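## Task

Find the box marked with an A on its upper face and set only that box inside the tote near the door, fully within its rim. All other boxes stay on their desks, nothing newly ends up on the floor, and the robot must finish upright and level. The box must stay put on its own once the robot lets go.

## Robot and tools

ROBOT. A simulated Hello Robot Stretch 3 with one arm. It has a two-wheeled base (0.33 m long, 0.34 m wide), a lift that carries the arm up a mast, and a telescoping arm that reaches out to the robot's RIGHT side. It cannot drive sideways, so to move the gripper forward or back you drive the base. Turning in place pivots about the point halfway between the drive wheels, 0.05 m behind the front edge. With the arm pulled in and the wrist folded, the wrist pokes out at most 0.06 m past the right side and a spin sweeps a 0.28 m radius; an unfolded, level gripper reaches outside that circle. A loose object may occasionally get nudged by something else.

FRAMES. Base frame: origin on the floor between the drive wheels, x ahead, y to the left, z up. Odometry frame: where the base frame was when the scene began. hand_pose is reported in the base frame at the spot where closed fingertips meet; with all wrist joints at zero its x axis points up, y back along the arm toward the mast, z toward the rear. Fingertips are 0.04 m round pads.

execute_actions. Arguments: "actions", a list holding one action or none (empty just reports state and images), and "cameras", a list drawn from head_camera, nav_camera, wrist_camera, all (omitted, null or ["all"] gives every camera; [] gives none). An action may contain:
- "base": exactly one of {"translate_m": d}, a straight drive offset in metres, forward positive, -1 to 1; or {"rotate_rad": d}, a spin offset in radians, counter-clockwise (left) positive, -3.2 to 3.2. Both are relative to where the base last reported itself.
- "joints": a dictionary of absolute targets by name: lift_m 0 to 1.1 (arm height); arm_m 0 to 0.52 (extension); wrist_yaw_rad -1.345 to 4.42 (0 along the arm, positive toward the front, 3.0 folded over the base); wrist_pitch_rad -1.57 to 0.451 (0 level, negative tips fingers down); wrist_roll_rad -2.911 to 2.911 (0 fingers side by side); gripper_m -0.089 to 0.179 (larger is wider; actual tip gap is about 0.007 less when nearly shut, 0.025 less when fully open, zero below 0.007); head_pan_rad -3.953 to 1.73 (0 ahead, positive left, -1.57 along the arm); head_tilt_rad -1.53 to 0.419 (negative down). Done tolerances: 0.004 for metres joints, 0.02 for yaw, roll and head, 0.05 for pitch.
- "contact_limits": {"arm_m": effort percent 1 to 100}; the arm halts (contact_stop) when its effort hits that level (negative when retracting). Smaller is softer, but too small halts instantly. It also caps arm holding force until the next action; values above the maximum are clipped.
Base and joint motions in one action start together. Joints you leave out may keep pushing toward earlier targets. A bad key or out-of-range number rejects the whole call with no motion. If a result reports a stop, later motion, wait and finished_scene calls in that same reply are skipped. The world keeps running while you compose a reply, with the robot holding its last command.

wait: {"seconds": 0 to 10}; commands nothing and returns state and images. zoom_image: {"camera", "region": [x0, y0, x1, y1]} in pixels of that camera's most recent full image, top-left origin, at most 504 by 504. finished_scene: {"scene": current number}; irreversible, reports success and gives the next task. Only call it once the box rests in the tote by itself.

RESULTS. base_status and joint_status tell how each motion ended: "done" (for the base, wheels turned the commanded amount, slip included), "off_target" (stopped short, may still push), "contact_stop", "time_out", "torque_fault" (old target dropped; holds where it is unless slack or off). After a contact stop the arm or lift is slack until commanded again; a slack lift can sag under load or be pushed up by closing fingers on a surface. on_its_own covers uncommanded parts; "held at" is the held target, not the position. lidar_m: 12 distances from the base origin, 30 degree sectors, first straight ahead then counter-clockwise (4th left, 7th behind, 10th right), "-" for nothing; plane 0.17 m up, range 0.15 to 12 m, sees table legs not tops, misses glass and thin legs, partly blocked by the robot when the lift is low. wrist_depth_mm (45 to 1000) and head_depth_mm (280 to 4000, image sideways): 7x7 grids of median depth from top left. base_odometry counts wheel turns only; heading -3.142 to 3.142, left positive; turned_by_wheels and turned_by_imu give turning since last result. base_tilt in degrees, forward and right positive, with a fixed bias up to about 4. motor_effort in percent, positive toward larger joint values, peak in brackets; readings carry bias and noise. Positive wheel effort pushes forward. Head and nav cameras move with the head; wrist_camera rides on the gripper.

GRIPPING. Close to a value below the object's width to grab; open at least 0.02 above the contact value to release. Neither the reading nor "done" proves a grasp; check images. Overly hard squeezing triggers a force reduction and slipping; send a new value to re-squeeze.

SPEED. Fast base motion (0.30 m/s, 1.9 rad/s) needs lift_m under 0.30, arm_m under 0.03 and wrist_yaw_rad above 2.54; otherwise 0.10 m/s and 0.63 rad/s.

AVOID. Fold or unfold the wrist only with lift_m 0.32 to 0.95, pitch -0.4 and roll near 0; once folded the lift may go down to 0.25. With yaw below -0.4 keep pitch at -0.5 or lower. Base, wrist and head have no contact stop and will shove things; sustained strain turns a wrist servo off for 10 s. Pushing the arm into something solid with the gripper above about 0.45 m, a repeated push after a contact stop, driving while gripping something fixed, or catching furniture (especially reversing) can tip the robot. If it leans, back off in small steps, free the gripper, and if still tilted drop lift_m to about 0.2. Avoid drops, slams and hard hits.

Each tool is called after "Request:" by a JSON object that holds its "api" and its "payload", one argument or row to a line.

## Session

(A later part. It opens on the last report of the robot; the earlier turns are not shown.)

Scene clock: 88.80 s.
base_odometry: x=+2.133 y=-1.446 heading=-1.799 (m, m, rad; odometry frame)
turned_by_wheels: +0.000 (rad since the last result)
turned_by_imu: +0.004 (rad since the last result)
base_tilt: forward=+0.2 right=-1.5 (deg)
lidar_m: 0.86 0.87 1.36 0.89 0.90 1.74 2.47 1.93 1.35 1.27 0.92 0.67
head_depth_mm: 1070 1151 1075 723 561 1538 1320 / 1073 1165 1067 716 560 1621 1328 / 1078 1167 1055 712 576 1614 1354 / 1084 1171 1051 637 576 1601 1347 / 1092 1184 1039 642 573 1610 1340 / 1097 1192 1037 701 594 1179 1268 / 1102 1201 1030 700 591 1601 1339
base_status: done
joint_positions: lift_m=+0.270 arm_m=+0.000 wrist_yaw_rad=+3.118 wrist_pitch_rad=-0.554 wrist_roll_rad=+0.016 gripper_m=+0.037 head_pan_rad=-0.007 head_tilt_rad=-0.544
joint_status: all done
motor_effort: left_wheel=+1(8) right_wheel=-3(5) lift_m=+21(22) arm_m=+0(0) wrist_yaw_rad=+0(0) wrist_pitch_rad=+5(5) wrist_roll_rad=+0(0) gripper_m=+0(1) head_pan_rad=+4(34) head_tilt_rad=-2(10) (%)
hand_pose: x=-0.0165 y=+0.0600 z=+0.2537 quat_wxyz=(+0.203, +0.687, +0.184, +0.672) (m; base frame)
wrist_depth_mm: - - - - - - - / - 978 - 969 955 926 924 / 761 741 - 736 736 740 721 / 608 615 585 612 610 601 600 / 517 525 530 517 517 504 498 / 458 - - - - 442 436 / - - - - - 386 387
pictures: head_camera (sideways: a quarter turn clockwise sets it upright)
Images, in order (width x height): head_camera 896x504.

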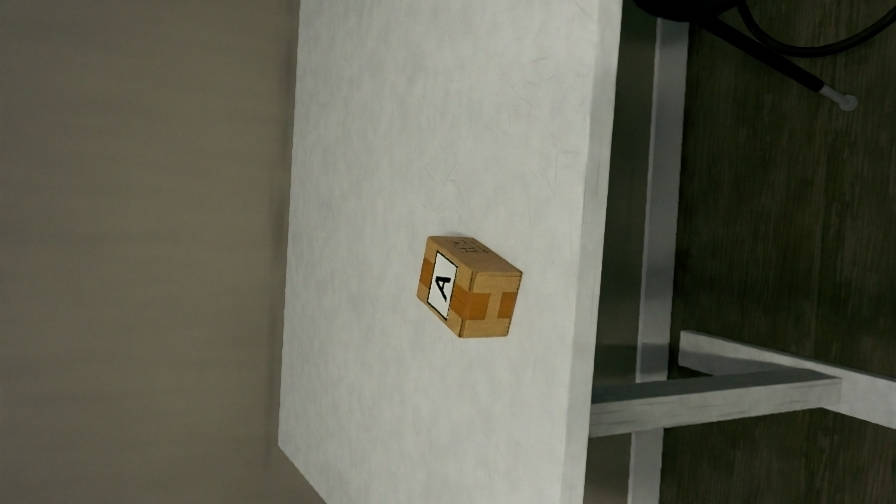

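Request:
{"api": "execute_actions", "payload": {
  "actions": [
    {"base":{"rotate_rad":1.55},"joints":{"lift_m":0.94,"wrist_pitch_rad":-0.4,"head_pan_rad":-1.57,"head_tilt_rad":-0.7}}
  ],
  "cameras": []
}}

Request:
{"api": "execute_actions", "payload": {
  "actions": [
    {"base":{"translate_m":0.13},"joints":{"lift_m":1.04,"wrist_yaw_rad":-0.38,"wrist_pitch_rad":-0.45,"gripper_m":0.15}}
  ]
}}

Scene clock: 103.13 s.
base_odometry: x=+2.133 y=-1.446 heading=-0.249 (m, m, rad; odometry frame)
turned_by_wheels: +1.550 (rad since the last result)
turned_by_imu: +1.576 (rad since the last result)
base_tilt: forward=+0.2 right=-1.5 (deg)
lidar_m: 0.89 0.89 1.74 2.47 1.93 1.35 1.27 0.92 0.66 0.86 0.86 1.38
head_depth_mm: 1088 1073 739 580 - - - / 1095 1071 733 577 1691 - - / 1091 1055 728 575 1700 - - / 1106 1052 646 594 1699 - - / 1112 1041 721 594 1717 - - / 1113 1036 721 590 1234 - - / 1115 1036 717 609 1703 1417 1236
base_status: done
joint_positions: lift_m=+0.940 arm_m=+0.000 wrist_yaw_rad=+3.118 wrist_pitch_rad=-0.420 wrist_roll_rad=+0.016 gripper_m=+0.037 head_pan_rad=-1.563 head_tilt_rad=-0.692
joint_status: all done
motor_effort: left_wheel=-5(10) right_wheel=+3(8) lift_m=+37(39) arm_m=+1(0) wrist_yaw_rad=+0(0) wrist_pitch_rad=+8(10) wrist_roll_rad=+0(0) gripper_m=+0(0) head_pan_rad=-3(42) head_tilt_rad=-3(12) (%)
hand_pose: x=-0.0160 y=+0.0789 z=+0.9519 quat_wxyz=(+0.157, +0.698, +0.138, +0.684) (m; base frame)
wrist_depth_mm: - - - - - - 856 / - - - - - - - / - - - - - - - / - - - - - - - / - - - - - - - / - - - - - - - / - - - - - - -
pictures: none
No camera images: the call's "cameras" was empty. Leave "cameras" out to get every camera's image.

Scene clock: 105.90 s.
base_odometry: x=+2.259 y=-1.478 heading=-0.249 (m, m, rad; odometry frame)
turned_by_wheels: +0.000 (rad since the last result)
turned_by_imu: +0.002 (rad since the last result)
base_tilt: forward=+0.2 right=-1.5 (deg)
lidar_m: 0.83 0.77 1.68 2.47 2.01 1.47 1.40 1.02 0.75 0.83 1.36 1.24
head_depth_mm: 1093 1152 - - - - - / 1097 1148 - - - - 1196 / 1104 1130 - - - - - / 1107 1050 725 595 1704 - 1211 / 1121 1045 722 592 1569 1369 1199 / 1126 1113 717 612 1712 1437 1233 / 1131 1251 714 609 1685 1428 1233
base_status: done
joint_positions: lift_m=+1.040 arm_m=+0.000 wrist_yaw_rad=-0.377 wrist_pitch_rad=-0.462 wrist_roll_rad=+0.016 gripper_m=+0.150 head_pan_rad=-1.563 head_tilt_rad=-0.692
joint_status: all done
motor_effort: left_wheel=-5(6) right_wheel=+4(8) lift_m=+36(39) arm_m=+0(1) wrist_yaw_rad=-3(5) wrist_pitch_rad=+5(8) wrist_roll_rad=+1(0) gripper_m=+0(87) head_pan_rad=-5(4) head_tilt_rad=-2(3) (%)
hand_pose: x=-0.1021 y=-0.3484 z=+1.0425 quat_wxyz=(+0.640, +0.028, -0.711, -0.289) (m; base frame)
wrist_depth_mm: 796 868 901 947 - - - / 810 714 712 710 704 667 703 / 510 501 475 493 501 499 482 / 387 390 358 388 383 384 419 / 317 316 315 331 838 895 - / 275 - - - - 752 - / - - - - - - -
pictures: head_camera (sideways: a quarter turn clockwise sets it upright), nav_camera (sideways: a quarter turn counterclockwise sets it upright), wrist_camera
Images, in order (width x height): head_camera 896x504, nav_camera 672x504, wrist_camera 644x364.

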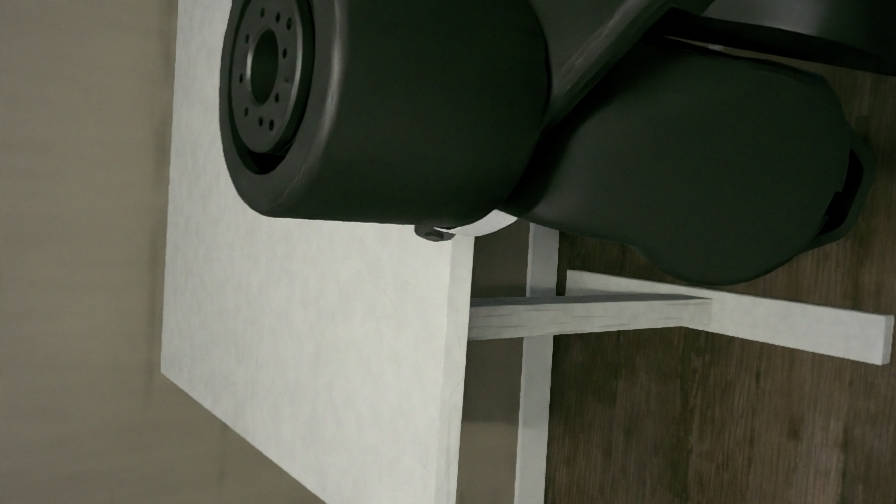

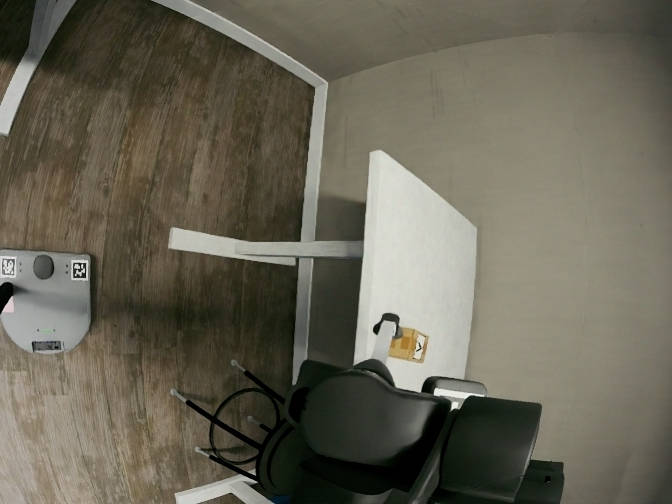

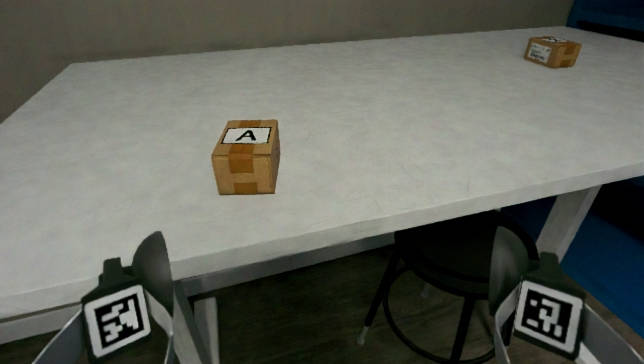

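Request:
{"api": "execute_actions", "payload": {
  "actions": [
    {"joints":{"arm_m":0.22,"lift_m":0.99}}
  ],
  "cameras": ["wrist_camera"]
}}

Scene clock: 114.57 s.
base_odometry: x=+2.259 y=-1.478 heading=-0.249 (m, m, rad; odometry frame)
turned_by_wheels: +0.000 (rad since the last result)
turned_by_imu: +0.001 (rad since the last result)
base_tilt: forward=+0.3 right=-1.5 (deg)
lidar_m: 0.83 0.77 1.67 2.47 2.01 1.46 1.40 1.02 0.75 0.84 1.36 1.24
head_depth_mm: 1093 - 772 579 1676 1421 1254 / 1091 - - 576 1677 1455 1236 / 1104 1175 - 1091 1675 1438 1242 / 1120 1124 760 593 1691 1434 1240 / 1123 1041 722 592 1570 1358 1202 / 1123 1107 719 610 1693 1428 1237 / 1128 1254 716 609 1691 1432 1228
base_status: not commanded
joint_positions: lift_m=+0.990 arm_m=+0.220 wrist_yaw_rad=-0.379 wrist_pitch_rad=-0.463 wrist_roll_rad=+0.016 gripper_m=+0.150 head_pan_rad=-1.563 head_tilt_rad=-0.692
joint_status: all done
motor_effort: left_wheel=-5(5) right_wheel=+4(4) lift_m=+21(31) arm_m=+3(3) wrist_yaw_rad=-2(3) wrist_pitch_rad=+5(5) wrist_roll_rad=+0(0) gripper_m=+1(0) head_pan_rad=-4(5) head_tilt_rad=-3(3) (%)
hand_pose: x=-0.1023 y=-0.5676 z=+0.9930 quat_wxyz=(+0.640, +0.028, -0.711, -0.290) (m; base frame)
wrist_depth_mm: 644 695 723 782 820 916 902 / 551 550 534 536 533 534 529 / 389 388 386 382 376 376 373 / 298 299 300 206 294 295 291 / 244 244 233 168 240 244 238 / 206 - 198 145 203 203 203 / - 172 172 158 174 172 175
pictures: wrist_camera
Images, in order (width x height): wrist_camera 644x364.

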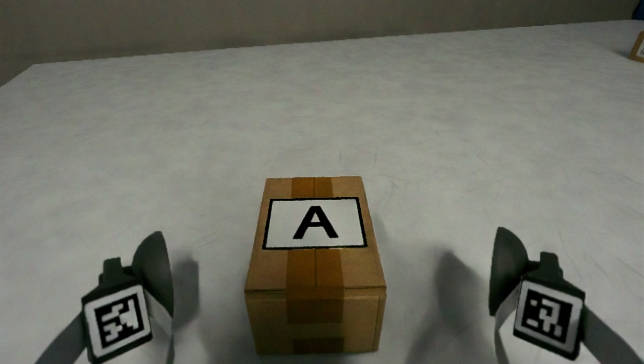

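Request:
{"api": "execute_actions", "payload": {
  "actions": [
    {"joints":{"lift_m":0.982,"gripper_m":0.015}}
  ],
  "cameras": []
}}

Request:
{"api": "execute_actions", "payload": {
  "actions": [
    {"joints":{"lift_m":1.03}}
  ],
  "cameras": ["wrist_camera"]
}}

Request:
{"api": "execute_actions", "payload": {
  "actions": [
    {"joints":{"arm_m":0,"wrist_yaw_rad":1.5,"wrist_pitch_rad":-0.4}}
  ],
  "cameras": []
}}

Request:
{"api": "execute_actions", "payload": {
  "actions": [
    {"joints":{"lift_m":0.93,"wrist_yaw_rad":3.0,"head_pan_rad":0}}
  ],
  "cameras": []
}}

Request:
{"api": "execute_actions", "payload": {
  "actions": [
    {"base":{"rotate_rad":2.02},"joints":{"lift_m":0.27}}
  ],
  "cameras": ["wrist_camera"]
}}

Request:
{"api": "execute_actions", "payload": {
  "actions": [
    {"base":{"translate_m":1}}
  ],
  "cameras": []
}}

Request:
{"api": "execute_actions", "payload": {
  "actions": [
    {"base":{"translate_m":1},"joints":{"head_pan_rad":1.0}}
  ],
  "cameras": ["head_camera","nav_camera"]
}}

Scene clock: 130.57 s.
base_odometry: x=+2.259 y=-1.478 heading=-0.249 (m, m, rad; odometry frame)
turned_by_wheels: +0.000 (rad since the last result)
turned_by_imu: +0.001 (rad since the last result)
base_tilt: forward=+0.2 right=-1.5 (deg)
lidar_m: 0.83 0.77 1.68 2.47 2.01 1.47 1.40 1.01 0.75 0.83 1.36 1.24
head_depth_mm: 1087 - 722 579 1687 1417 1244 / 1098 - - 558 1672 1449 1250 / 1110 1169 - 1624 1694 1444 1237 / 1117 1125 742 592 1704 1441 1240 / 1116 1052 722 589 1590 1368 1196 / 1126 1105 720 612 1692 1423 1232 / 1137 1245 715 610 1690 1429 1225
base_status: not commanded
joint_positions: lift_m=+0.982 arm_m=+0.220 wrist_yaw_rad=-0.379 wrist_pitch_rad=-0.468 wrist_roll_rad=+0.016 gripper_m=+0.016 head_pan_rad=-1.563 head_tilt_rad=-0.692
joint_status: all done
motor_effort: left_wheel=-5(5) right_wheel=+4(3) lift_m=+22(20) arm_m=+3(3) wrist_yaw_rad=-2(2) wrist_pitch_rad=+7(7) wrist_roll_rad=-1(0) gripper_m=-19(92) head_pan_rad=-3(4) head_tilt_rad=-2(3) (%)
hand_pose: x=-0.1020 y=-0.5670 z=+0.9840 quat_wxyz=(+0.639, +0.029, -0.711, -0.291) (m; base frame)
wrist_depth_mm: 627 672 730 776 836 830 826 / 517 507 516 506 500 493 498 / 367 361 360 362 353 354 349 / 277 280 277 188 276 278 276 / 230 227 227 155 226 225 225 / 194 194 139 136 138 193 190 / 167 167 162 153 158 166 164
pictures: none
No camera images: the call's "cameras" was empty. Leave "cameras" out to get every camera's image.

Scene clock: 131.83 s.
base_odometry: x=+2.259 y=-1.478 heading=-0.249 (m, m, rad; odometry frame)
turned_by_wheels: +0.000 (rad since the last result)
turned_by_imu: +0.000 (rad since the last result)
base_tilt: forward=+0.2 right=-1.5 (deg)
lidar_m: 0.83 0.77 1.68 2.47 2.00 1.46 1.39 1.02 0.75 0.84 1.36 1.24
head_depth_mm: - 1126 706 581 1686 1417 1249 / - - 643 596 1665 1441 1244 / 1080 - - 596 1689 1452 1247 / 1113 1092 697 594 1692 1457 1237 / 1118 1046 723 592 1579 1368 1198 / 1122 1107 719 614 1705 1438 1227 / 1125 1242 718 608 1694 1425 1226
base_status: not commanded
joint_positions: lift_m=+1.030 arm_m=+0.220 wrist_yaw_rad=-0.379 wrist_pitch_rad=-0.472 wrist_roll_rad=+0.016 gripper_m=+0.016 head_pan_rad=-1.563 head_tilt_rad=-0.692
joint_status: all done
motor_effort: left_wheel=-5(5) right_wheel=+3(4) lift_m=+37(43) arm_m=+3(3) wrist_yaw_rad=-2(2) wrist_pitch_rad=+9(9) wrist_roll_rad=+0(0) gripper_m=-19(18) head_pan_rad=-3(3) head_tilt_rad=-3(3) (%)
hand_pose: x=-0.1018 y=-0.5665 z=+1.0304 quat_wxyz=(+0.639, +0.031, -0.711, -0.292) (m; base frame)
wrist_depth_mm: 631 692 736 791 877 914 - / 669 654 653 650 648 630 613 / 460 468 462 463 463 454 457 / 362 358 358 191 356 358 354 / 294 297 295 154 292 293 290 / 250 249 138 137 138 249 247 / 217 217 210 153 204 214 213
pictures: wrist_camera
Images, in order (width x height): wrist_camera 644x364.

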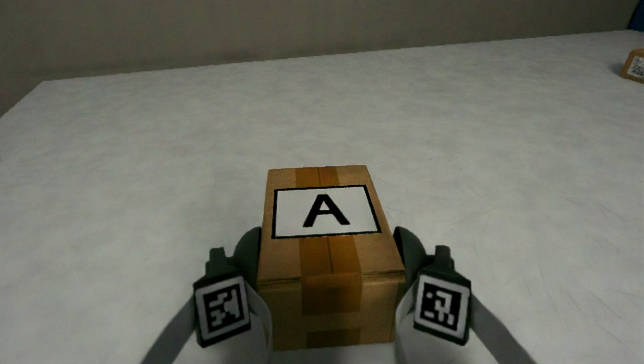

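Scene clock: 134.70 s.
base_odometry: x=+2.259 y=-1.478 heading=-0.249 (m, m, rad; odometry frame)
turned_by_wheels: +0.000 (rad since the last result)
turned_by_imu: +0.001 (rad since the last result)
base_tilt: forward=+0.2 right=-1.5 (deg)
lidar_m: 0.83 0.77 1.68 2.47 2.00 1.46 1.39 1.02 0.75 0.84 1.36 1.24
head_depth_mm: 1094 1080 - - - - 1246 / 1096 1073 - - - - 1232 / 1109 1059 837 - - - 1220 / 1120 1053 726 596 1712 - - / 1112 1050 723 591 1611 - - / 1121 1112 716 609 1734 - - / 1133 1249 715 599 - - -
base_status: not commanded
joint_positions: lift_m=+1.030 arm_m=+0.001 wrist_yaw_rad=+1.498 wrist_pitch_rad=-0.429 wrist_roll_rad=+0.016 gripper_m=+0.016 head_pan_rad=-1.563 head_tilt_rad=-0.692
joint_status: all done
motor_effort: left_wheel=-5(5) right_wheel=+4(4) lift_m=+37(37) arm_m=-1(2) wrist_yaw_rad=+2(4) wrist_pitch_rad=+11(15) wrist_roll_rad=+0(0) gripper_m=-19(19) head_pan_rad=-2(4) head_tilt_rad=-3(2) (%)
hand_pose: x=+0.2010 y=-0.1618 z=+1.0398 quat_wxyz=(+0.606, +0.584, -0.408, +0.355) (m; base frame)
wrist_depth_mm: - - - - - - - / 789 754 - - - - - / 529 599 - - - - - / 402 785 - 191 - - - / - - - 154 - - - / - - 139 137 138 - - / - - - 153 - - -
pictures: none
No camera images: the call's "cameras" was empty. Leave "cameras" out to get every camera's image.

Scene clock: 136.43 s.
base_odometry: x=+2.259 y=-1.478 heading=-0.249 (m, m, rad; odometry frame)
turned_by_wheels: +0.000 (rad since the last result)
turned_by_imu: +0.000 (rad since the last result)
base_tilt: forward=+0.2 right=-1.5 (deg)
lidar_m: 0.84 0.77 1.68 2.47 2.00 1.46 1.40 1.02 0.75 0.83 1.35 1.24
head_depth_mm: 1021 1125 1259 1431 1615 1438 1248 / 1021 1137 1275 1454 1632 1443 1251 / 1028 1136 1272 1446 1628 1439 1236 / 1028 1149 1286 1466 1618 1441 1234 / 1035 1111 1291 1464 1619 1435 1234 / 1037 1030 722 1451 1579 1304 1214 / 1045 1028 713 546 1023 1429 1233
base_status: not commanded
joint_positions: lift_m=+0.930 arm_m=+0.001 wrist_yaw_rad=+2.997 wrist_pitch_rad=-0.429 wrist_roll_rad=+0.016 gripper_m=+0.016 head_pan_rad=-0.007 head_tilt_rad=-0.692
joint_status: all done
motor_effort: left_wheel=-4(5) right_wheel=+3(4) lift_m=+22(33) arm_m=-1(1) wrist_yaw_rad=+4(3) wrist_pitch_rad=+12(11) wrist_roll_rad=+0(0) gripper_m=-20(19) head_pan_rad=+3(43) head_tilt_rad=-3(3) (%)
hand_pose: x=+0.0108 y=+0.0752 z=+0.9405 quat_wxyz=(+0.201, +0.705, +0.099, +0.673) (m; base frame)
wrist_depth_mm: - - - - - 883 713 / - - - - - - 481 / - - - - - - - / - - - 190 - - - / - - - 154 - - - / - - - 136 138 - - / - - - 152 - - -
pictures: none
No camera images: the call's "cameras" was empty. Leave "cameras" out to get every camera's image.

Scene clock: 143.27 s.
base_odometry: x=+2.259 y=-1.478 heading=+1.771 (m, m, rad; odometry frame)
turned_by_wheels: +2.020 (rad since the last result)
turned_by_imu: +2.053 (rad since the last result)
base_tilt: forward=+0.2 right=-1.5 (deg)
lidar_m: 2.01 1.46 1.40 1.02 1.35 0.83 1.33 1.26 1.21 0.77 1.67 2.47
head_depth_mm: 2133 2335 2529 2144 1726 1444 1248 / 2219 2444 2627 2139 1717 1441 1234 / 2316 2546 2679 2115 1723 1435 1240 / 2437 2707 2754 2124 1708 1447 1238 / 2561 2869 2731 2098 1714 1445 1244 / 2691 2988 2737 2094 1689 1434 1236 / 1759 1916 2186 2022 1693 1425 1233
base_status: done
joint_positions: lift_m=+0.270 arm_m=+0.001 wrist_yaw_rad=+2.997 wrist_pitch_rad=-0.429 wrist_roll_rad=+0.016 gripper_m=+0.016 head_pan_rad=-0.007 head_tilt_rad=-0.692
joint_status: all done
motor_effort: left_wheel=-5(9) right_wheel=+4(7) lift_m=+22(23) arm_m=-2(1) wrist_yaw_rad=+3(3) wrist_pitch_rad=+11(11) wrist_roll_rad=+0(0) gripper_m=-19(19) head_pan_rad=+1(3) head_tilt_rad=-3(3) (%)
hand_pose: x=+0.0108 y=+0.0752 z=+0.2805 quat_wxyz=(+0.201, +0.705, +0.099, +0.673) (m; base frame)
wrist_depth_mm: - - - - - - - / - - - - - - - / - - - 990 969 978 935 / 759 749 729 190 750 734 743 / 612 596 602 153 606 606 592 / 504 505 - 137 139 499 496 / 448 - - 149 401 427 425
pictures: wrist_camera
Images, in order (width x height): wrist_camera 644x364.

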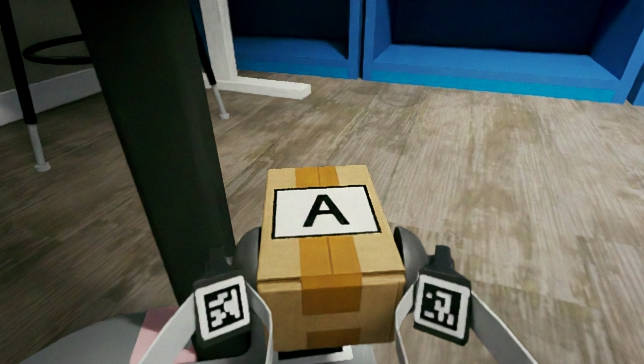

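Scene clock: 148.27 s.
base_odometry: x=+2.061 y=-0.498 heading=+1.770 (m, m, rad; odometry frame)
turned_by_wheels: +0.000 (rad since the last result)
turned_by_imu: +0.011 (rad since the last result)
base_tilt: forward=+0.2 right=-1.5 (deg)
lidar_m: 1.65 1.07 1.01 0.91 1.59 1.43 1.80 1.33 1.68 1.38 1.66 1.59
head_depth_mm: 1366 1485 1637 1822 1740 1444 1244 / 1435 1563 1725 1934 1729 1446 1242 / 1492 1636 1830 1986 1721 1429 1238 / 1562 1743 1938 2063 1709 1429 1230 / 1652 1839 2072 2104 1700 1442 1246 / 1749 1950 2195 2104 1702 1429 1241 / 1848 2059 2386 2071 1711 1415 1232
base_status: done
joint_positions: lift_m=+0.270 arm_m=+0.001 wrist_yaw_rad=+2.998 wrist_pitch_rad=-0.429 wrist_roll_rad=+0.016 gripper_m=+0.016 head_pan_rad=-0.007 head_tilt_rad=-0.692
joint_status: not commanded
motor_effort: left_wheel=-5(10) right_wheel=+4(10) lift_m=+22(22) arm_m=-2(2) wrist_yaw_rad=+2(3) wrist_pitch_rad=+11(11) wrist_roll_rad=+0(0) gripper_m=-19(20) head_pan_rad=+2(2) head_tilt_rad=-2(3) (%)
hand_pose: x=+0.0106 y=+0.0752 z=+0.2805 quat_wxyz=(+0.201, +0.705, +0.099, +0.673) (m; base frame)
wrist_depth_mm: - - - - - - - / - - - - - - - / - - - - 897 856 813 / 765 771 732 191 756 726 742 / 610 605 584 154 590 600 586 / 509 502 - 137 138 503 488 / 448 - - 149 409 430 425
pictures: none
No camera images: the call's "cameras" was empty. Leave "cameras" out to get every camera's image.

Scene clock: 153.27 s.
base_odometry: x=+1.863 y=+0.482 heading=+1.770 (m, m, rad; odometry frame)
turned_by_wheels: +0.000 (rad since the last result)
turned_by_imu: +0.010 (rad since the last result)
base_tilt: forward=+0.3 right=-1.5 (deg)
lidar_m: 0.75 1.03 2.59 0.46 1.18 2.09 2.79 2.22 1.73 1.04 0.76 0.73
head_depth_mm: 1857 1879 1902 1926 1714 1452 1243 / 2281 2506 2556 2154 1721 1445 1241 / 2298 2501 2684 2108 1714 1441 1235 / 2265 2536 2682 2124 1721 1420 1227 / 2252 2523 2648 2098 1711 1433 1242 / 2212 2507 2614 2068 1716 1388 1228 / 2211 2480 2622 1923 983 968 950
base_status: done
joint_positions: lift_m=+0.270 arm_m=+0.001 wrist_yaw_rad=+2.998 wrist_pitch_rad=-0.429 wrist_roll_rad=+0.016 gripper_m=+0.016 head_pan_rad=+0.993 head_tilt_rad=-0.692
joint_status: all done
motor_effort: left_wheel=-5(8) right_wheel=+4(9) lift_m=+22(22) arm_m=-1(2) wrist_yaw_rad=+1(2) wrist_pitch_rad=+12(11) wrist_roll_rad=+0(0) gripper_m=-18(19) head_pan_rad=+3(43) head_tilt_rad=-3(2) (%)
hand_pose: x=+0.0106 y=+0.0752 z=+0.2805 quat_wxyz=(+0.201, +0.705, +0.099, +0.673) (m; base frame)
wrist_depth_mm: 982 - 937 585 - - - / - - - 625 - - - / 811 804 777 687 979 957 956 / 758 718 628 190 728 733 714 / 609 618 592 154 596 597 577 / 508 503 - 137 138 510 503 / 453 - - 149 406 427 429
pictures: head_camera (sideways: a quarter turn clockwise sets it upright), nav_camera (sideways: a quarter turn counterclockwise sets it upright)
Images, in order (width x height): head_camera 896x504, nav_camera 672x504.

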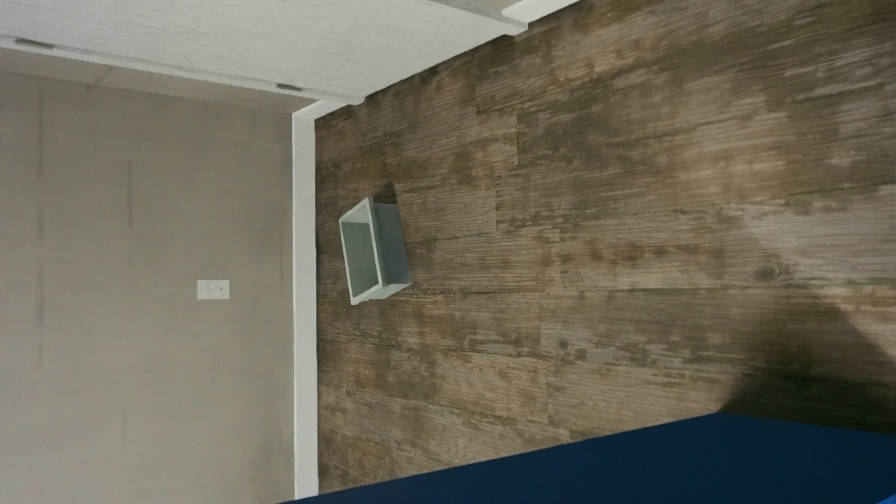

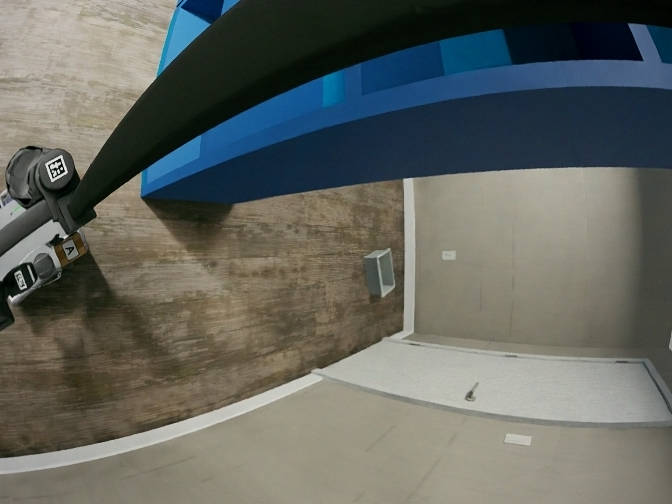

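Request:
{"api": "execute_actions", "payload": {
  "actions": [
    {"base":{"translate_m":0.12}}
  ],
  "cameras": []
}}

Request:
{"api": "execute_actions", "payload": {
  "actions": [
    {"base":{"rotate_rad":1.04},"joints":{"head_pan_rad":0}}
  ],
  "cameras": []
}}

Request:
{"api": "execute_actions", "payload": {
  "actions": [
    {"base":{"translate_m":1}}
  ],
  "cameras": []
}}

Request:
{"api": "execute_actions", "payload": {
  "actions": [
    {"base":{"translate_m":0.2},"joints":{"lift_m":0.36}}
  ],
  "cameras": []
}}

Request:
{"api": "execute_actions", "payload": {
  "actions": [
    {"base":{"rotate_rad":1.55},"joints":{"wrist_yaw_rad":0,"head_pan_rad":-1.57,"head_tilt_rad":-1.0}}
  ],
  "cameras": []
}}

Request:
{"api": "execute_actions", "payload": {
  "actions": [
    {"joints":{"wrist_pitch_rad":-1.1,"arm_m":0.4}}
  ]
}}

Scene clock: 169.10 s.
base_odometry: x=+1.839 y=+0.600 heading=+1.770 (m, m, rad; odometry frame)
turned_by_wheels: +0.000 (rad since the last result)
turned_by_imu: +0.002 (rad since the last result)
base_tilt: forward=+0.1 right=-1.5 (deg)
lidar_m: 0.65 0.88 2.26 0.48 0.48 1.29 2.90 2.32 1.80 0.89 0.65 0.62
head_depth_mm: 1601 1622 1634 1633 1619 1455 1238 / 2148 2297 2255 2056 1733 1433 1250 / 2228 2474 2652 2127 1734 1444 1241 / 2181 2481 2628 2128 1721 1434 1237 / 2202 2437 2627 2103 1697 1440 1237 / 2174 2410 2601 2096 1694 1438 1227 / 2166 2388 2597 2109 1692 1397 1203
base_status: done
joint_positions: lift_m=+0.270 arm_m=+0.001 wrist_yaw_rad=+2.998 wrist_pitch_rad=-0.429 wrist_roll_rad=+0.016 gripper_m=+0.016 head_pan_rad=+0.993 head_tilt_rad=-0.692
joint_status: not commanded
motor_effort: left_wheel=-5(11) right_wheel=+3(7) lift_m=+22(22) arm_m=-2(1) wrist_yaw_rad=+1(2) wrist_pitch_rad=+11(11) wrist_roll_rad=+0(0) gripper_m=-19(21) head_pan_rad=+3(3) head_tilt_rad=-2(2) (%)
hand_pose: x=+0.0106 y=+0.0752 z=+0.2805 quat_wxyz=(+0.201, +0.705, +0.099, +0.673) (m; base frame)
wrist_depth_mm: - - 525 - - - - / - - 570 - - - - / 809 814 616 901 982 944 943 / 741 674 640 190 735 745 733 / 604 611 603 154 601 606 583 / 504 506 - 137 139 504 491 / 452 - - 149 408 423 426
pictures: none
No camera images: the call's "cameras" was empty. Leave "cameras" out to get every camera's image.

Scene clock: 171.07 s.
base_odometry: x=+1.839 y=+0.600 heading=+2.810 (m, m, rad; odometry frame)
turned_by_wheels: +1.040 (rad since the last result)
turned_by_imu: +1.056 (rad since the last result)
base_tilt: forward=+0.2 right=-1.5 (deg)
lidar_m: 2.21 0.48 0.48 1.26 3.19 2.32 1.80 0.90 0.65 0.63 0.65 0.87
head_depth_mm: 1893 1897 1898 1886 1698 1441 1237 / 2180 2446 2591 2139 1721 1441 1248 / 2194 2463 2652 2109 1734 1429 1239 / 2194 2432 2637 2124 1701 1423 1238 / 2204 2422 2612 2073 1700 1434 1233 / 2210 2455 2608 2106 1699 1429 1231 / 2173 2452 2628 2099 1656 1198 1173
base_status: done
joint_positions: lift_m=+0.270 arm_m=+0.001 wrist_yaw_rad=+2.998 wrist_pitch_rad=-0.429 wrist_roll_rad=+0.016 gripper_m=+0.016 head_pan_rad=+0.007 head_tilt_rad=-0.692
joint_status: all done
motor_effort: left_wheel=-5(11) right_wheel=+4(11) lift_m=+22(22) arm_m=-2(2) wrist_yaw_rad=+2(2) wrist_pitch_rad=+12(11) wrist_roll_rad=+0(0) gripper_m=-19(19) head_pan_rad=-3(42) head_tilt_rad=-2(3) (%)
hand_pose: x=+0.0106 y=+0.0752 z=+0.2805 quat_wxyz=(+0.201, +0.705, +0.099, +0.673) (m; base frame)
wrist_depth_mm: - - - - - - 395 / - - - - - - 424 / - - - 966 858 749 465 / 783 746 718 190 749 539 521 / 598 615 609 154 597 549 576 / 507 509 - 136 138 501 498 / 452 - - 149 405 427 426
pictures: none
No camera images: the call's "cameras" was empty. Leave "cameras" out to get every camera's image.

Scene clock: 176.07 s.
base_odometry: x=+0.894 y=+0.926 heading=+2.810 (m, m, rad; odometry frame)
turned_by_wheels: +0.000 (rad since the last result)
turned_by_imu: +0.010 (rad since the last result)
base_tilt: forward=+0.2 right=-1.5 (deg)
lidar_m: 1.54 1.59 2.16 0.78 0.43 0.49 2.48 0.87 0.64 0.61 0.63 0.84
head_depth_mm: 1330 1446 1642 1813 1700 1437 1245 / 1312 1457 1644 1897 1715 1448 1241 / 1310 1468 1651 1878 1712 1403 1242 / 1318 1453 1639 1861 1702 1406 1234 / 1323 1474 1636 1881 1712 1386 1226 / 1310 1474 1648 1878 1692 1431 1232 / 1319 1463 1654 1888 1699 1431 1224
base_status: done
joint_positions: lift_m=+0.270 arm_m=+0.001 wrist_yaw_rad=+2.998 wrist_pitch_rad=-0.429 wrist_roll_rad=+0.016 gripper_m=+0.016 head_pan_rad=+0.007 head_tilt_rad=-0.692
joint_status: not commanded
motor_effort: left_wheel=-5(9) right_wheel=+4(10) lift_m=+22(22) arm_m=-1(2) wrist_yaw_rad=+2(2) wrist_pitch_rad=+11(11) wrist_roll_rad=+0(0) gripper_m=-20(19) head_pan_rad=-3(4) head_tilt_rad=-3(3) (%)
hand_pose: x=+0.0106 y=+0.0752 z=+0.2805 quat_wxyz=(+0.201, +0.705, +0.099, +0.673) (m; base frame)
wrist_depth_mm: 322 - - - - - - / 345 - - - - - - / 372 383 - 964 - 938 960 / 405 418 744 191 735 727 725 / 435 465 597 153 600 606 583 / 477 484 - 136 139 494 494 / 447 - - 149 410 431 424
pictures: none
No camera images: the call's "cameras" was empty. Leave "cameras" out to get every camera's image.

Scene clock: 179.20 s.
base_odometry: x=+0.705 y=+0.991 heading=+2.809 (m, m, rad; odometry frame)
turned_by_wheels: +0.000 (rad since the last result)
turned_by_imu: +0.002 (rad since the last result)
base_tilt: forward=+0.2 right=-1.5 (deg)
lidar_m: 1.34 1.38 1.89 1.57 0.56 0.53 2.45 0.87 0.63 0.59 0.60 0.84
head_depth_mm: 1137 1266 1421 1617 1703 1429 1245 / 1142 1271 1427 1613 1716 1450 1244 / 1139 1272 1424 1606 1719 1388 1238 / 1141 1271 1425 1613 1699 1392 1238 / 1141 1265 1415 1623 1709 1395 1229 / 1147 1269 1434 1628 1692 1430 1230 / 1141 1276 1426 1619 1689 1431 1231
base_status: done
joint_positions: lift_m=+0.360 arm_m=+0.001 wrist_yaw_rad=+2.999 wrist_pitch_rad=-0.429 wrist_roll_rad=+0.016 gripper_m=+0.016 head_pan_rad=+0.007 head_tilt_rad=-0.692
joint_status: all done
motor_effort: left_wheel=-4(12) right_wheel=+4(8) lift_m=+37(39) arm_m=-1(1) wrist_yaw_rad=+2(2) wrist_pitch_rad=+12(11) wrist_roll_rad=+0(1) gripper_m=-19(19) head_pan_rad=-4(4) head_tilt_rad=-3(2) (%)
hand_pose: x=+0.0106 y=+0.0752 z=+0.3699 quat_wxyz=(+0.201, +0.705, +0.099, +0.673) (m; base frame)
wrist_depth_mm: 585 - - - - - - / 590 - - - - - - / 585 738 - - - - - / 569 756 894 190 903 903 887 / 560 691 725 154 730 707 712 / 538 620 - 137 139 611 602 / 521 531 - 150 493 526 522
pictures: none
No camera images: the call's "cameras" was empty. Leave "cameras" out to get every camera's image.

Scene clock: 182.60 s.
base_odometry: x=+0.705 y=+0.991 heading=-1.924 (m, m, rad; odometry frame)
turned_by_wheels: +1.550 (rad since the last result)
turned_by_imu: +1.575 (rad since the last result)
base_tilt: forward=+0.2 right=-1.5 (deg)
lidar_m: 1.70 0.57 0.53 2.64 0.89 0.64 0.59 0.60 0.82 1.34 1.38 1.85
head_depth_mm: 1268 1482 1690 1576 1386 1254 1132 / 1280 1493 1706 1583 1392 1240 1148 / 1279 1483 1705 1524 1369 1246 - / 1266 1481 1716 1496 1369 1209 - / 1260 1478 1719 1574 1363 1232 1122 / 1272 1473 1712 1555 1389 1239 1118 / 1269 1485 1693 1562 1382 1241 1125
base_status: done
joint_positions: lift_m=+0.360 arm_m=+0.001 wrist_yaw_rad=+0.003 wrist_pitch_rad=-0.429 wrist_roll_rad=+0.016 gripper_m=+0.016 head_pan_rad=-1.563 head_tilt_rad=-0.988
joint_status: all done
motor_effort: left_wheel=-4(8) right_wheel=+4(8) lift_m=+37(37) arm_m=-1(2) wrist_yaw_rad=-3(5) wrist_pitch_rad=+12(11) wrist_roll_rad=+0(1) gripper_m=-19(18) head_pan_rad=-3(42) head_tilt_rad=-4(16) (%)
hand_pose: x=-0.0209 y=-0.3685 z=+0.3699 quat_wxyz=(+0.686, +0.150, -0.696, -0.151) (m; base frame)
wrist_depth_mm: 952 937 - 989 - 997 671 / - - - - - - 675 / - - - - - - 698 / 928 902 913 190 920 909 680 / 744 735 734 154 688 717 671 / 618 627 139 137 139 600 609 / 532 521 506 153 496 534 520
pictures: none
No camera images: the call's "cameras" was empty. Leave "cameras" out to get every camera's image.

Scene clock: 186.73 s.
base_odometry: x=+0.705 y=+0.991 heading=-1.924 (m, m, rad; odometry frame)
turned_by_wheels: +0.000 (rad since the last result)
turned_by_imu: +0.001 (rad since the last result)
base_tilt: forward=+0.2 right=-1.5 (deg)
lidar_m: 1.70 0.58 0.53 2.64 0.89 0.64 0.59 0.60 0.82 1.34 1.38 1.85
head_depth_mm: 1269 1500 1698 1562 1388 1253 1128 / 1270 1477 1736 1575 1401 1247 1146 / 1267 1497 1725 1624 1368 1249 1142 / 1267 1490 1722 1592 1356 1245 1144 / 1263 1474 1725 1565 1369 1232 1130 / 1269 1478 1717 1557 1371 1241 1129 / 1274 1488 1704 1565 1383 1241 1129
base_status: not commanded
joint_positions: lift_m=+0.360 arm_m=+0.400 wrist_yaw_rad=+0.001 wrist_pitch_rad=-1.107 wrist_roll_rad=+0.016 gripper_m=+0.016 head_pan_rad=-1.563 head_tilt_rad=-0.988
joint_status: all done
motor_effort: left_wheel=-5(5) right_wheel=+4(3) lift_m=+37(37) arm_m=+3(2) wrist_yaw_rad=-1(3) wrist_pitch_rad=+3(12) wrist_roll_rad=+1(0) gripper_m=-19(19) head_pan_rad=-4(4) head_tilt_rad=-4(4) (%)
hand_pose: x=-0.0215 y=-0.6378 z=+0.2584 quat_wxyz=(+0.597, +0.369, -0.606, -0.375) (m; base frame)
wrist_depth_mm: 524 530 533 526 523 527 529 / 491 495 374 404 412 500 493 / 475 459 432 461 452 467 471 / 445 443 430 189 432 441 446 / 420 418 308 153 419 427 423 / 404 403 138 137 138 399 401 / 382 384 385 153 377 380 376
pictures: head_camera (sideways: a quarter turn clockwise sets it upright), nav_camera (sideways: a quarter turn counterclockwise sets it upright), wrist_camera
Images, in order (width x height): head_camera 896x504, nav_camera 672x504, wrist_camera 644x364.

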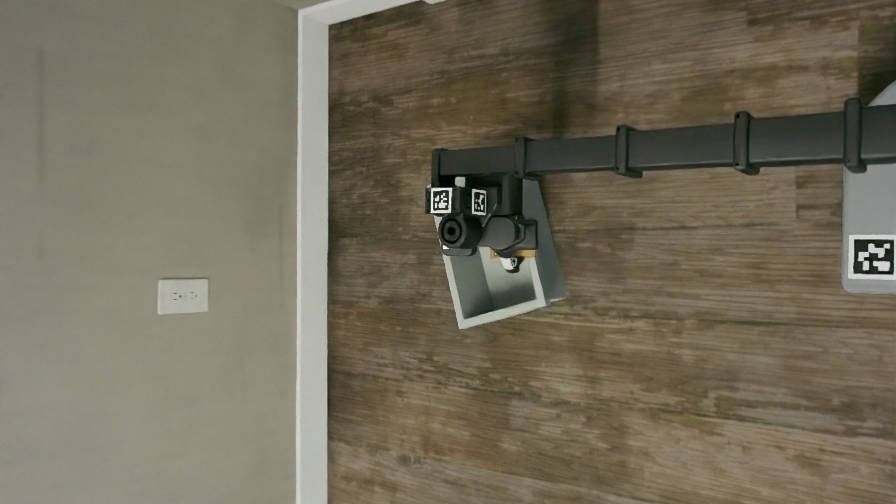

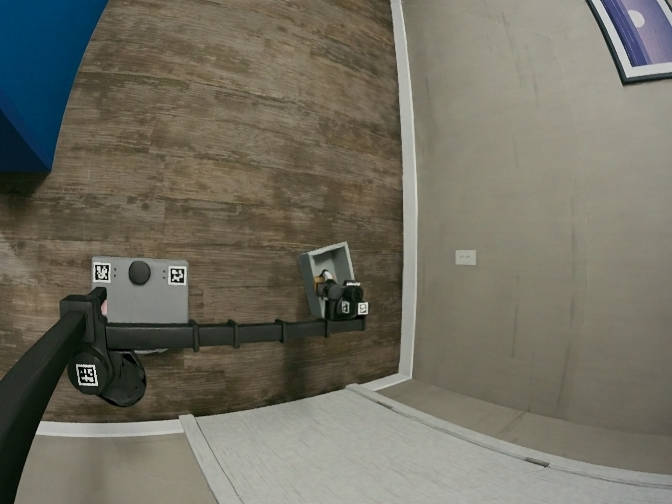

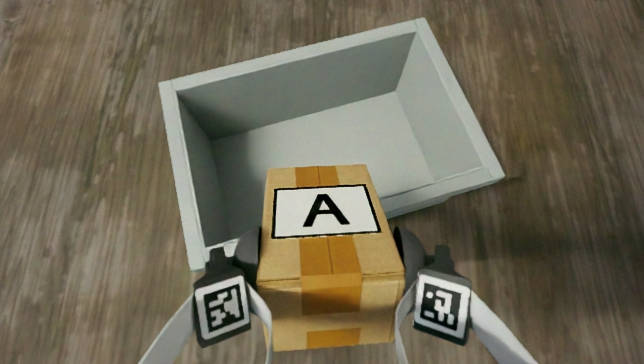

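Request:
{"api": "execute_actions", "payload": {
  "actions": [
    {"joints":{"arm_m":0.515,"wrist_yaw_rad":0.12,"lift_m":0.3}}
  ],
  "cameras": ["wrist_camera"]
}}

Request:
{"api": "execute_actions", "payload": {
  "actions": [
    {"joints":{"lift_m":0.16}}
  ],
  "cameras": ["wrist_camera"]
}}

Scene clock: 192.17 s.
base_odometry: x=+0.705 y=+0.991 heading=-1.924 (m, m, rad; odometry frame)
turned_by_wheels: +0.000 (rad since the last result)
turned_by_imu: +0.001 (rad since the last result)
base_tilt: forward=+0.2 right=-1.5 (deg)
lidar_m: 1.70 0.57 0.53 2.64 0.89 0.64 0.59 0.60 0.82 0.74 1.38 1.85
head_depth_mm: 1271 1484 1688 1576 1389 1250 1134 / 1279 1491 1704 1558 1387 1241 1145 / 1270 1487 1734 1523 1360 1240 1144 / 1269 1482 1707 1522 1364 1246 1152 / 1267 1491 1699 1560 1366 1237 1124 / 1257 1494 1697 1559 1383 1251 1133 / 1272 1485 1699 1551 1385 1238 1111
base_status: not commanded
joint_positions: lift_m=+0.300 arm_m=+0.515 wrist_yaw_rad=+0.118 wrist_pitch_rad=-1.107 wrist_roll_rad=+0.016 gripper_m=+0.016 head_pan_rad=-1.563 head_tilt_rad=-0.988
joint_status: all done
motor_effort: left_wheel=-5(4) right_wheel=+3(4) lift_m=+22(33) arm_m=+4(3) wrist_yaw_rad=+2(3) wrist_pitch_rad=+3(3) wrist_roll_rad=+0(0) gripper_m=-18(18) head_pan_rad=-4(5) head_tilt_rad=-4(4) (%)
hand_pose: x=-0.0107 y=-0.7520 z=+0.1990 quat_wxyz=(+0.618, +0.404, -0.583, -0.339) (m; base frame)
wrist_depth_mm: 453 447 448 456 449 452 448 / 422 429 426 421 426 426 430 / 400 407 279 282 304 306 402 / 387 301 328 191 372 290 379 / 368 285 360 154 360 278 360 / 344 268 139 136 138 284 340 / 329 320 323 153 217 220 327
pictures: wrist_camera
Images, in order (width x height): wrist_camera 644x364.

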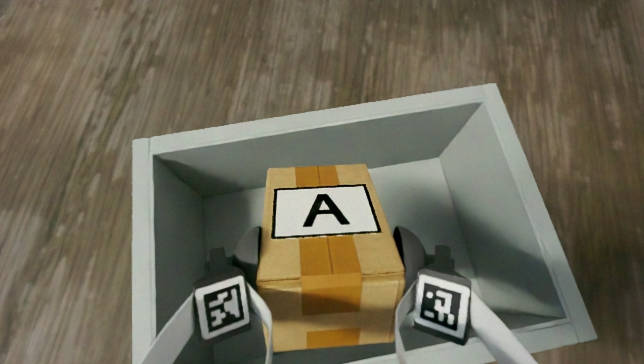

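Scene clock: 194.33 s.
base_odometry: x=+0.705 y=+0.991 heading=-1.924 (m, m, rad; odometry frame)
turned_by_wheels: +0.000 (rad since the last result)
turned_by_imu: +0.000 (rad since the last result)
base_tilt: forward=+0.2 right=-1.5 (deg)
lidar_m: 1.70 0.57 0.53 2.65 0.89 0.64 0.59 0.60 0.82 1.34 1.38 1.85
head_depth_mm: 1275 1487 1711 1579 1384 1249 1134 / 1268 1476 1704 1572 1388 1252 1142 / 1275 1489 1719 1612 1362 1249 - / 1262 1477 1703 1578 1364 1244 1155 / 1267 1480 1713 1558 1361 1246 1124 / 1263 1476 1695 1566 1382 1239 1124 / 1260 1468 1694 1571 1374 1239 1127
base_status: not commanded
joint_positions: lift_m=+0.160 arm_m=+0.515 wrist_yaw_rad=+0.118 wrist_pitch_rad=-1.106 wrist_roll_rad=+0.016 gripper_m=+0.016 head_pan_rad=-1.563 head_tilt_rad=-0.988
joint_status: all done
motor_effort: left_wheel=-5(5) right_wheel=+3(4) lift_m=+20(22) arm_m=+3(3) wrist_yaw_rad=+2(2) wrist_pitch_rad=+2(3) wrist_roll_rad=+0(0) gripper_m=-19(20) head_pan_rad=-4(3) head_tilt_rad=-4(4) (%)
hand_pose: x=-0.0106 y=-0.7524 z=+0.0593 quat_wxyz=(+0.618, +0.403, -0.583, -0.339) (m; base frame)
wrist_depth_mm: 144 151 159 169 180 194 166 / 166 180 196 209 228 228 173 / 167 217 239 244 245 241 178 / 162 229 231 171 231 231 183 / 156 217 220 149 217 221 187 / 150 206 174 135 138 210 194 / 147 188 199 196 199 193 163
pictures: wrist_camera
Images, in order (width x height): wrist_camera 644x364.

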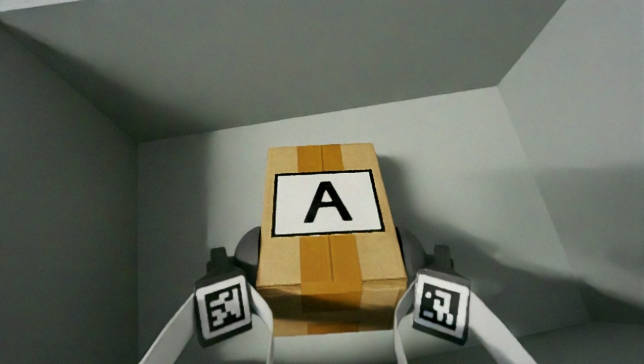

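Request:
{"api": "execute_actions", "payload": {
  "actions": [
    {"joints":{"gripper_m":0.1,"lift_m":0.15}}
  ],
  "cameras": []
}}

Request:
{"api": "execute_actions", "payload": {
  "actions": [
    {"joints":{"lift_m":0.29}}
  ],
  "cameras": ["wrist_camera"]
}}

Request:
{"api": "finished_scene", "payload": {
  "scene": 2
}}

Scene clock: 201.83 s.
base_odometry: x=+0.705 y=+0.991 heading=-1.924 (m, m, rad; odometry frame)
turned_by_wheels: +0.000 (rad since the last result)
turned_by_imu: +0.001 (rad since the last result)
base_tilt: forward=+0.2 right=-1.5 (deg)
lidar_m: 1.70 0.57 0.53 2.64 0.90 0.64 0.59 0.60 0.82 1.34 1.37 1.85
head_depth_mm: 1270 1490 1696 1577 1391 1251 1139 / 1276 1487 1733 1571 1394 1240 1143 / 1259 1479 1709 1594 1392 1247 - / 1272 1488 1717 1600 1368 1250 1144 / 1261 1473 1700 1559 1359 1239 1127 / 1269 1466 1700 1559 1382 1247 1127 / 1264 1483 1710 1562 1386 1232 1122
base_status: not commanded
joint_positions: lift_m=+0.150 arm_m=+0.515 wrist_yaw_rad=+0.118 wrist_pitch_rad=-1.106 wrist_roll_rad=+0.016 gripper_m=+0.100 head_pan_rad=-1.563 head_tilt_rad=-0.988
joint_status: all done
motor_effort: left_wheel=-4(5) right_wheel=+4(3) lift_m=+21(23) arm_m=+3(3) wrist_yaw_rad=+2(3) wrist_pitch_rad=+3(2) wrist_roll_rad=+0(0) gripper_m=+0(80) head_pan_rad=-4(5) head_tilt_rad=-4(4) (%)
hand_pose: x=-0.0106 y=-0.7524 z=+0.0492 quat_wxyz=(+0.618, +0.403, -0.583, -0.339) (m; base frame)
wrist_depth_mm: 144 151 159 170 182 194 167 / 166 181 194 207 227 229 172 / 168 218 230 232 232 230 177 / 161 219 222 168 223 220 183 / 156 206 209 160 207 208 189 / 150 195 199 153 196 200 193 / 147 184 191 190 190 173 167
pictures: none
No camera images: the call's "cameras" was empty. Leave "cameras" out to get every camera's image.

Scene clock: 203.93 s.
base_odometry: x=+0.705 y=+0.991 heading=-1.924 (m, m, rad; odometry frame)
turned_by_wheels: +0.000 (rad since the last result)
turned_by_imu: +0.000 (rad since the last result)
base_tilt: forward=+0.2 right=-1.5 (deg)
lidar_m: 1.69 0.57 0.53 2.64 0.89 0.64 0.59 0.60 0.82 1.34 1.37 1.85
head_depth_mm: 1280 1489 1704 1555 1385 1254 1133 / 1274 1484 1714 1575 1386 1242 1149 / 1271 1481 1702 1559 1370 1249 1151 / 1271 1476 1703 1497 1362 1236 1153 / 1271 1483 1708 1556 1364 1243 1123 / 1261 1477 1708 1556 1381 1232 1126 / 1274 1476 1707 1550 1384 1226 1119
base_status: not commanded
joint_positions: lift_m=+0.290 arm_m=+0.515 wrist_yaw_rad=+0.118 wrist_pitch_rad=-1.106 wrist_roll_rad=+0.016 gripper_m=+0.100 head_pan_rad=-1.563 head_tilt_rad=-0.988
joint_status: all done
motor_effort: left_wheel=-5(5) right_wheel=+3(3) lift_m=+36(37) arm_m=+3(3) wrist_yaw_rad=+2(2) wrist_pitch_rad=+2(2) wrist_roll_rad=+0(0) gripper_m=+0(1) head_pan_rad=-5(3) head_tilt_rad=-4(4) (%)
hand_pose: x=-0.0106 y=-0.7524 z=+0.1885 quat_wxyz=(+0.618, +0.403, -0.583, -0.339) (m; base frame)
wrist_depth_mm: 438 439 433 447 431 437 442 / 417 411 420 414 413 414 415 / 396 394 272 278 305 289 392 / 369 282 337 366 364 269 372 / 353 261 351 300 347 275 349 / 336 230 329 290 332 257 327 / 317 279 312 318 272 210 313
pictures: wrist_camera
Images, in order (width x height): wrist_camera 644x364.

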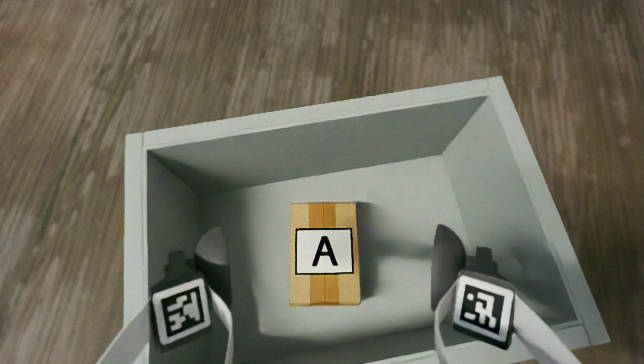

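The scene is finished: the task was done.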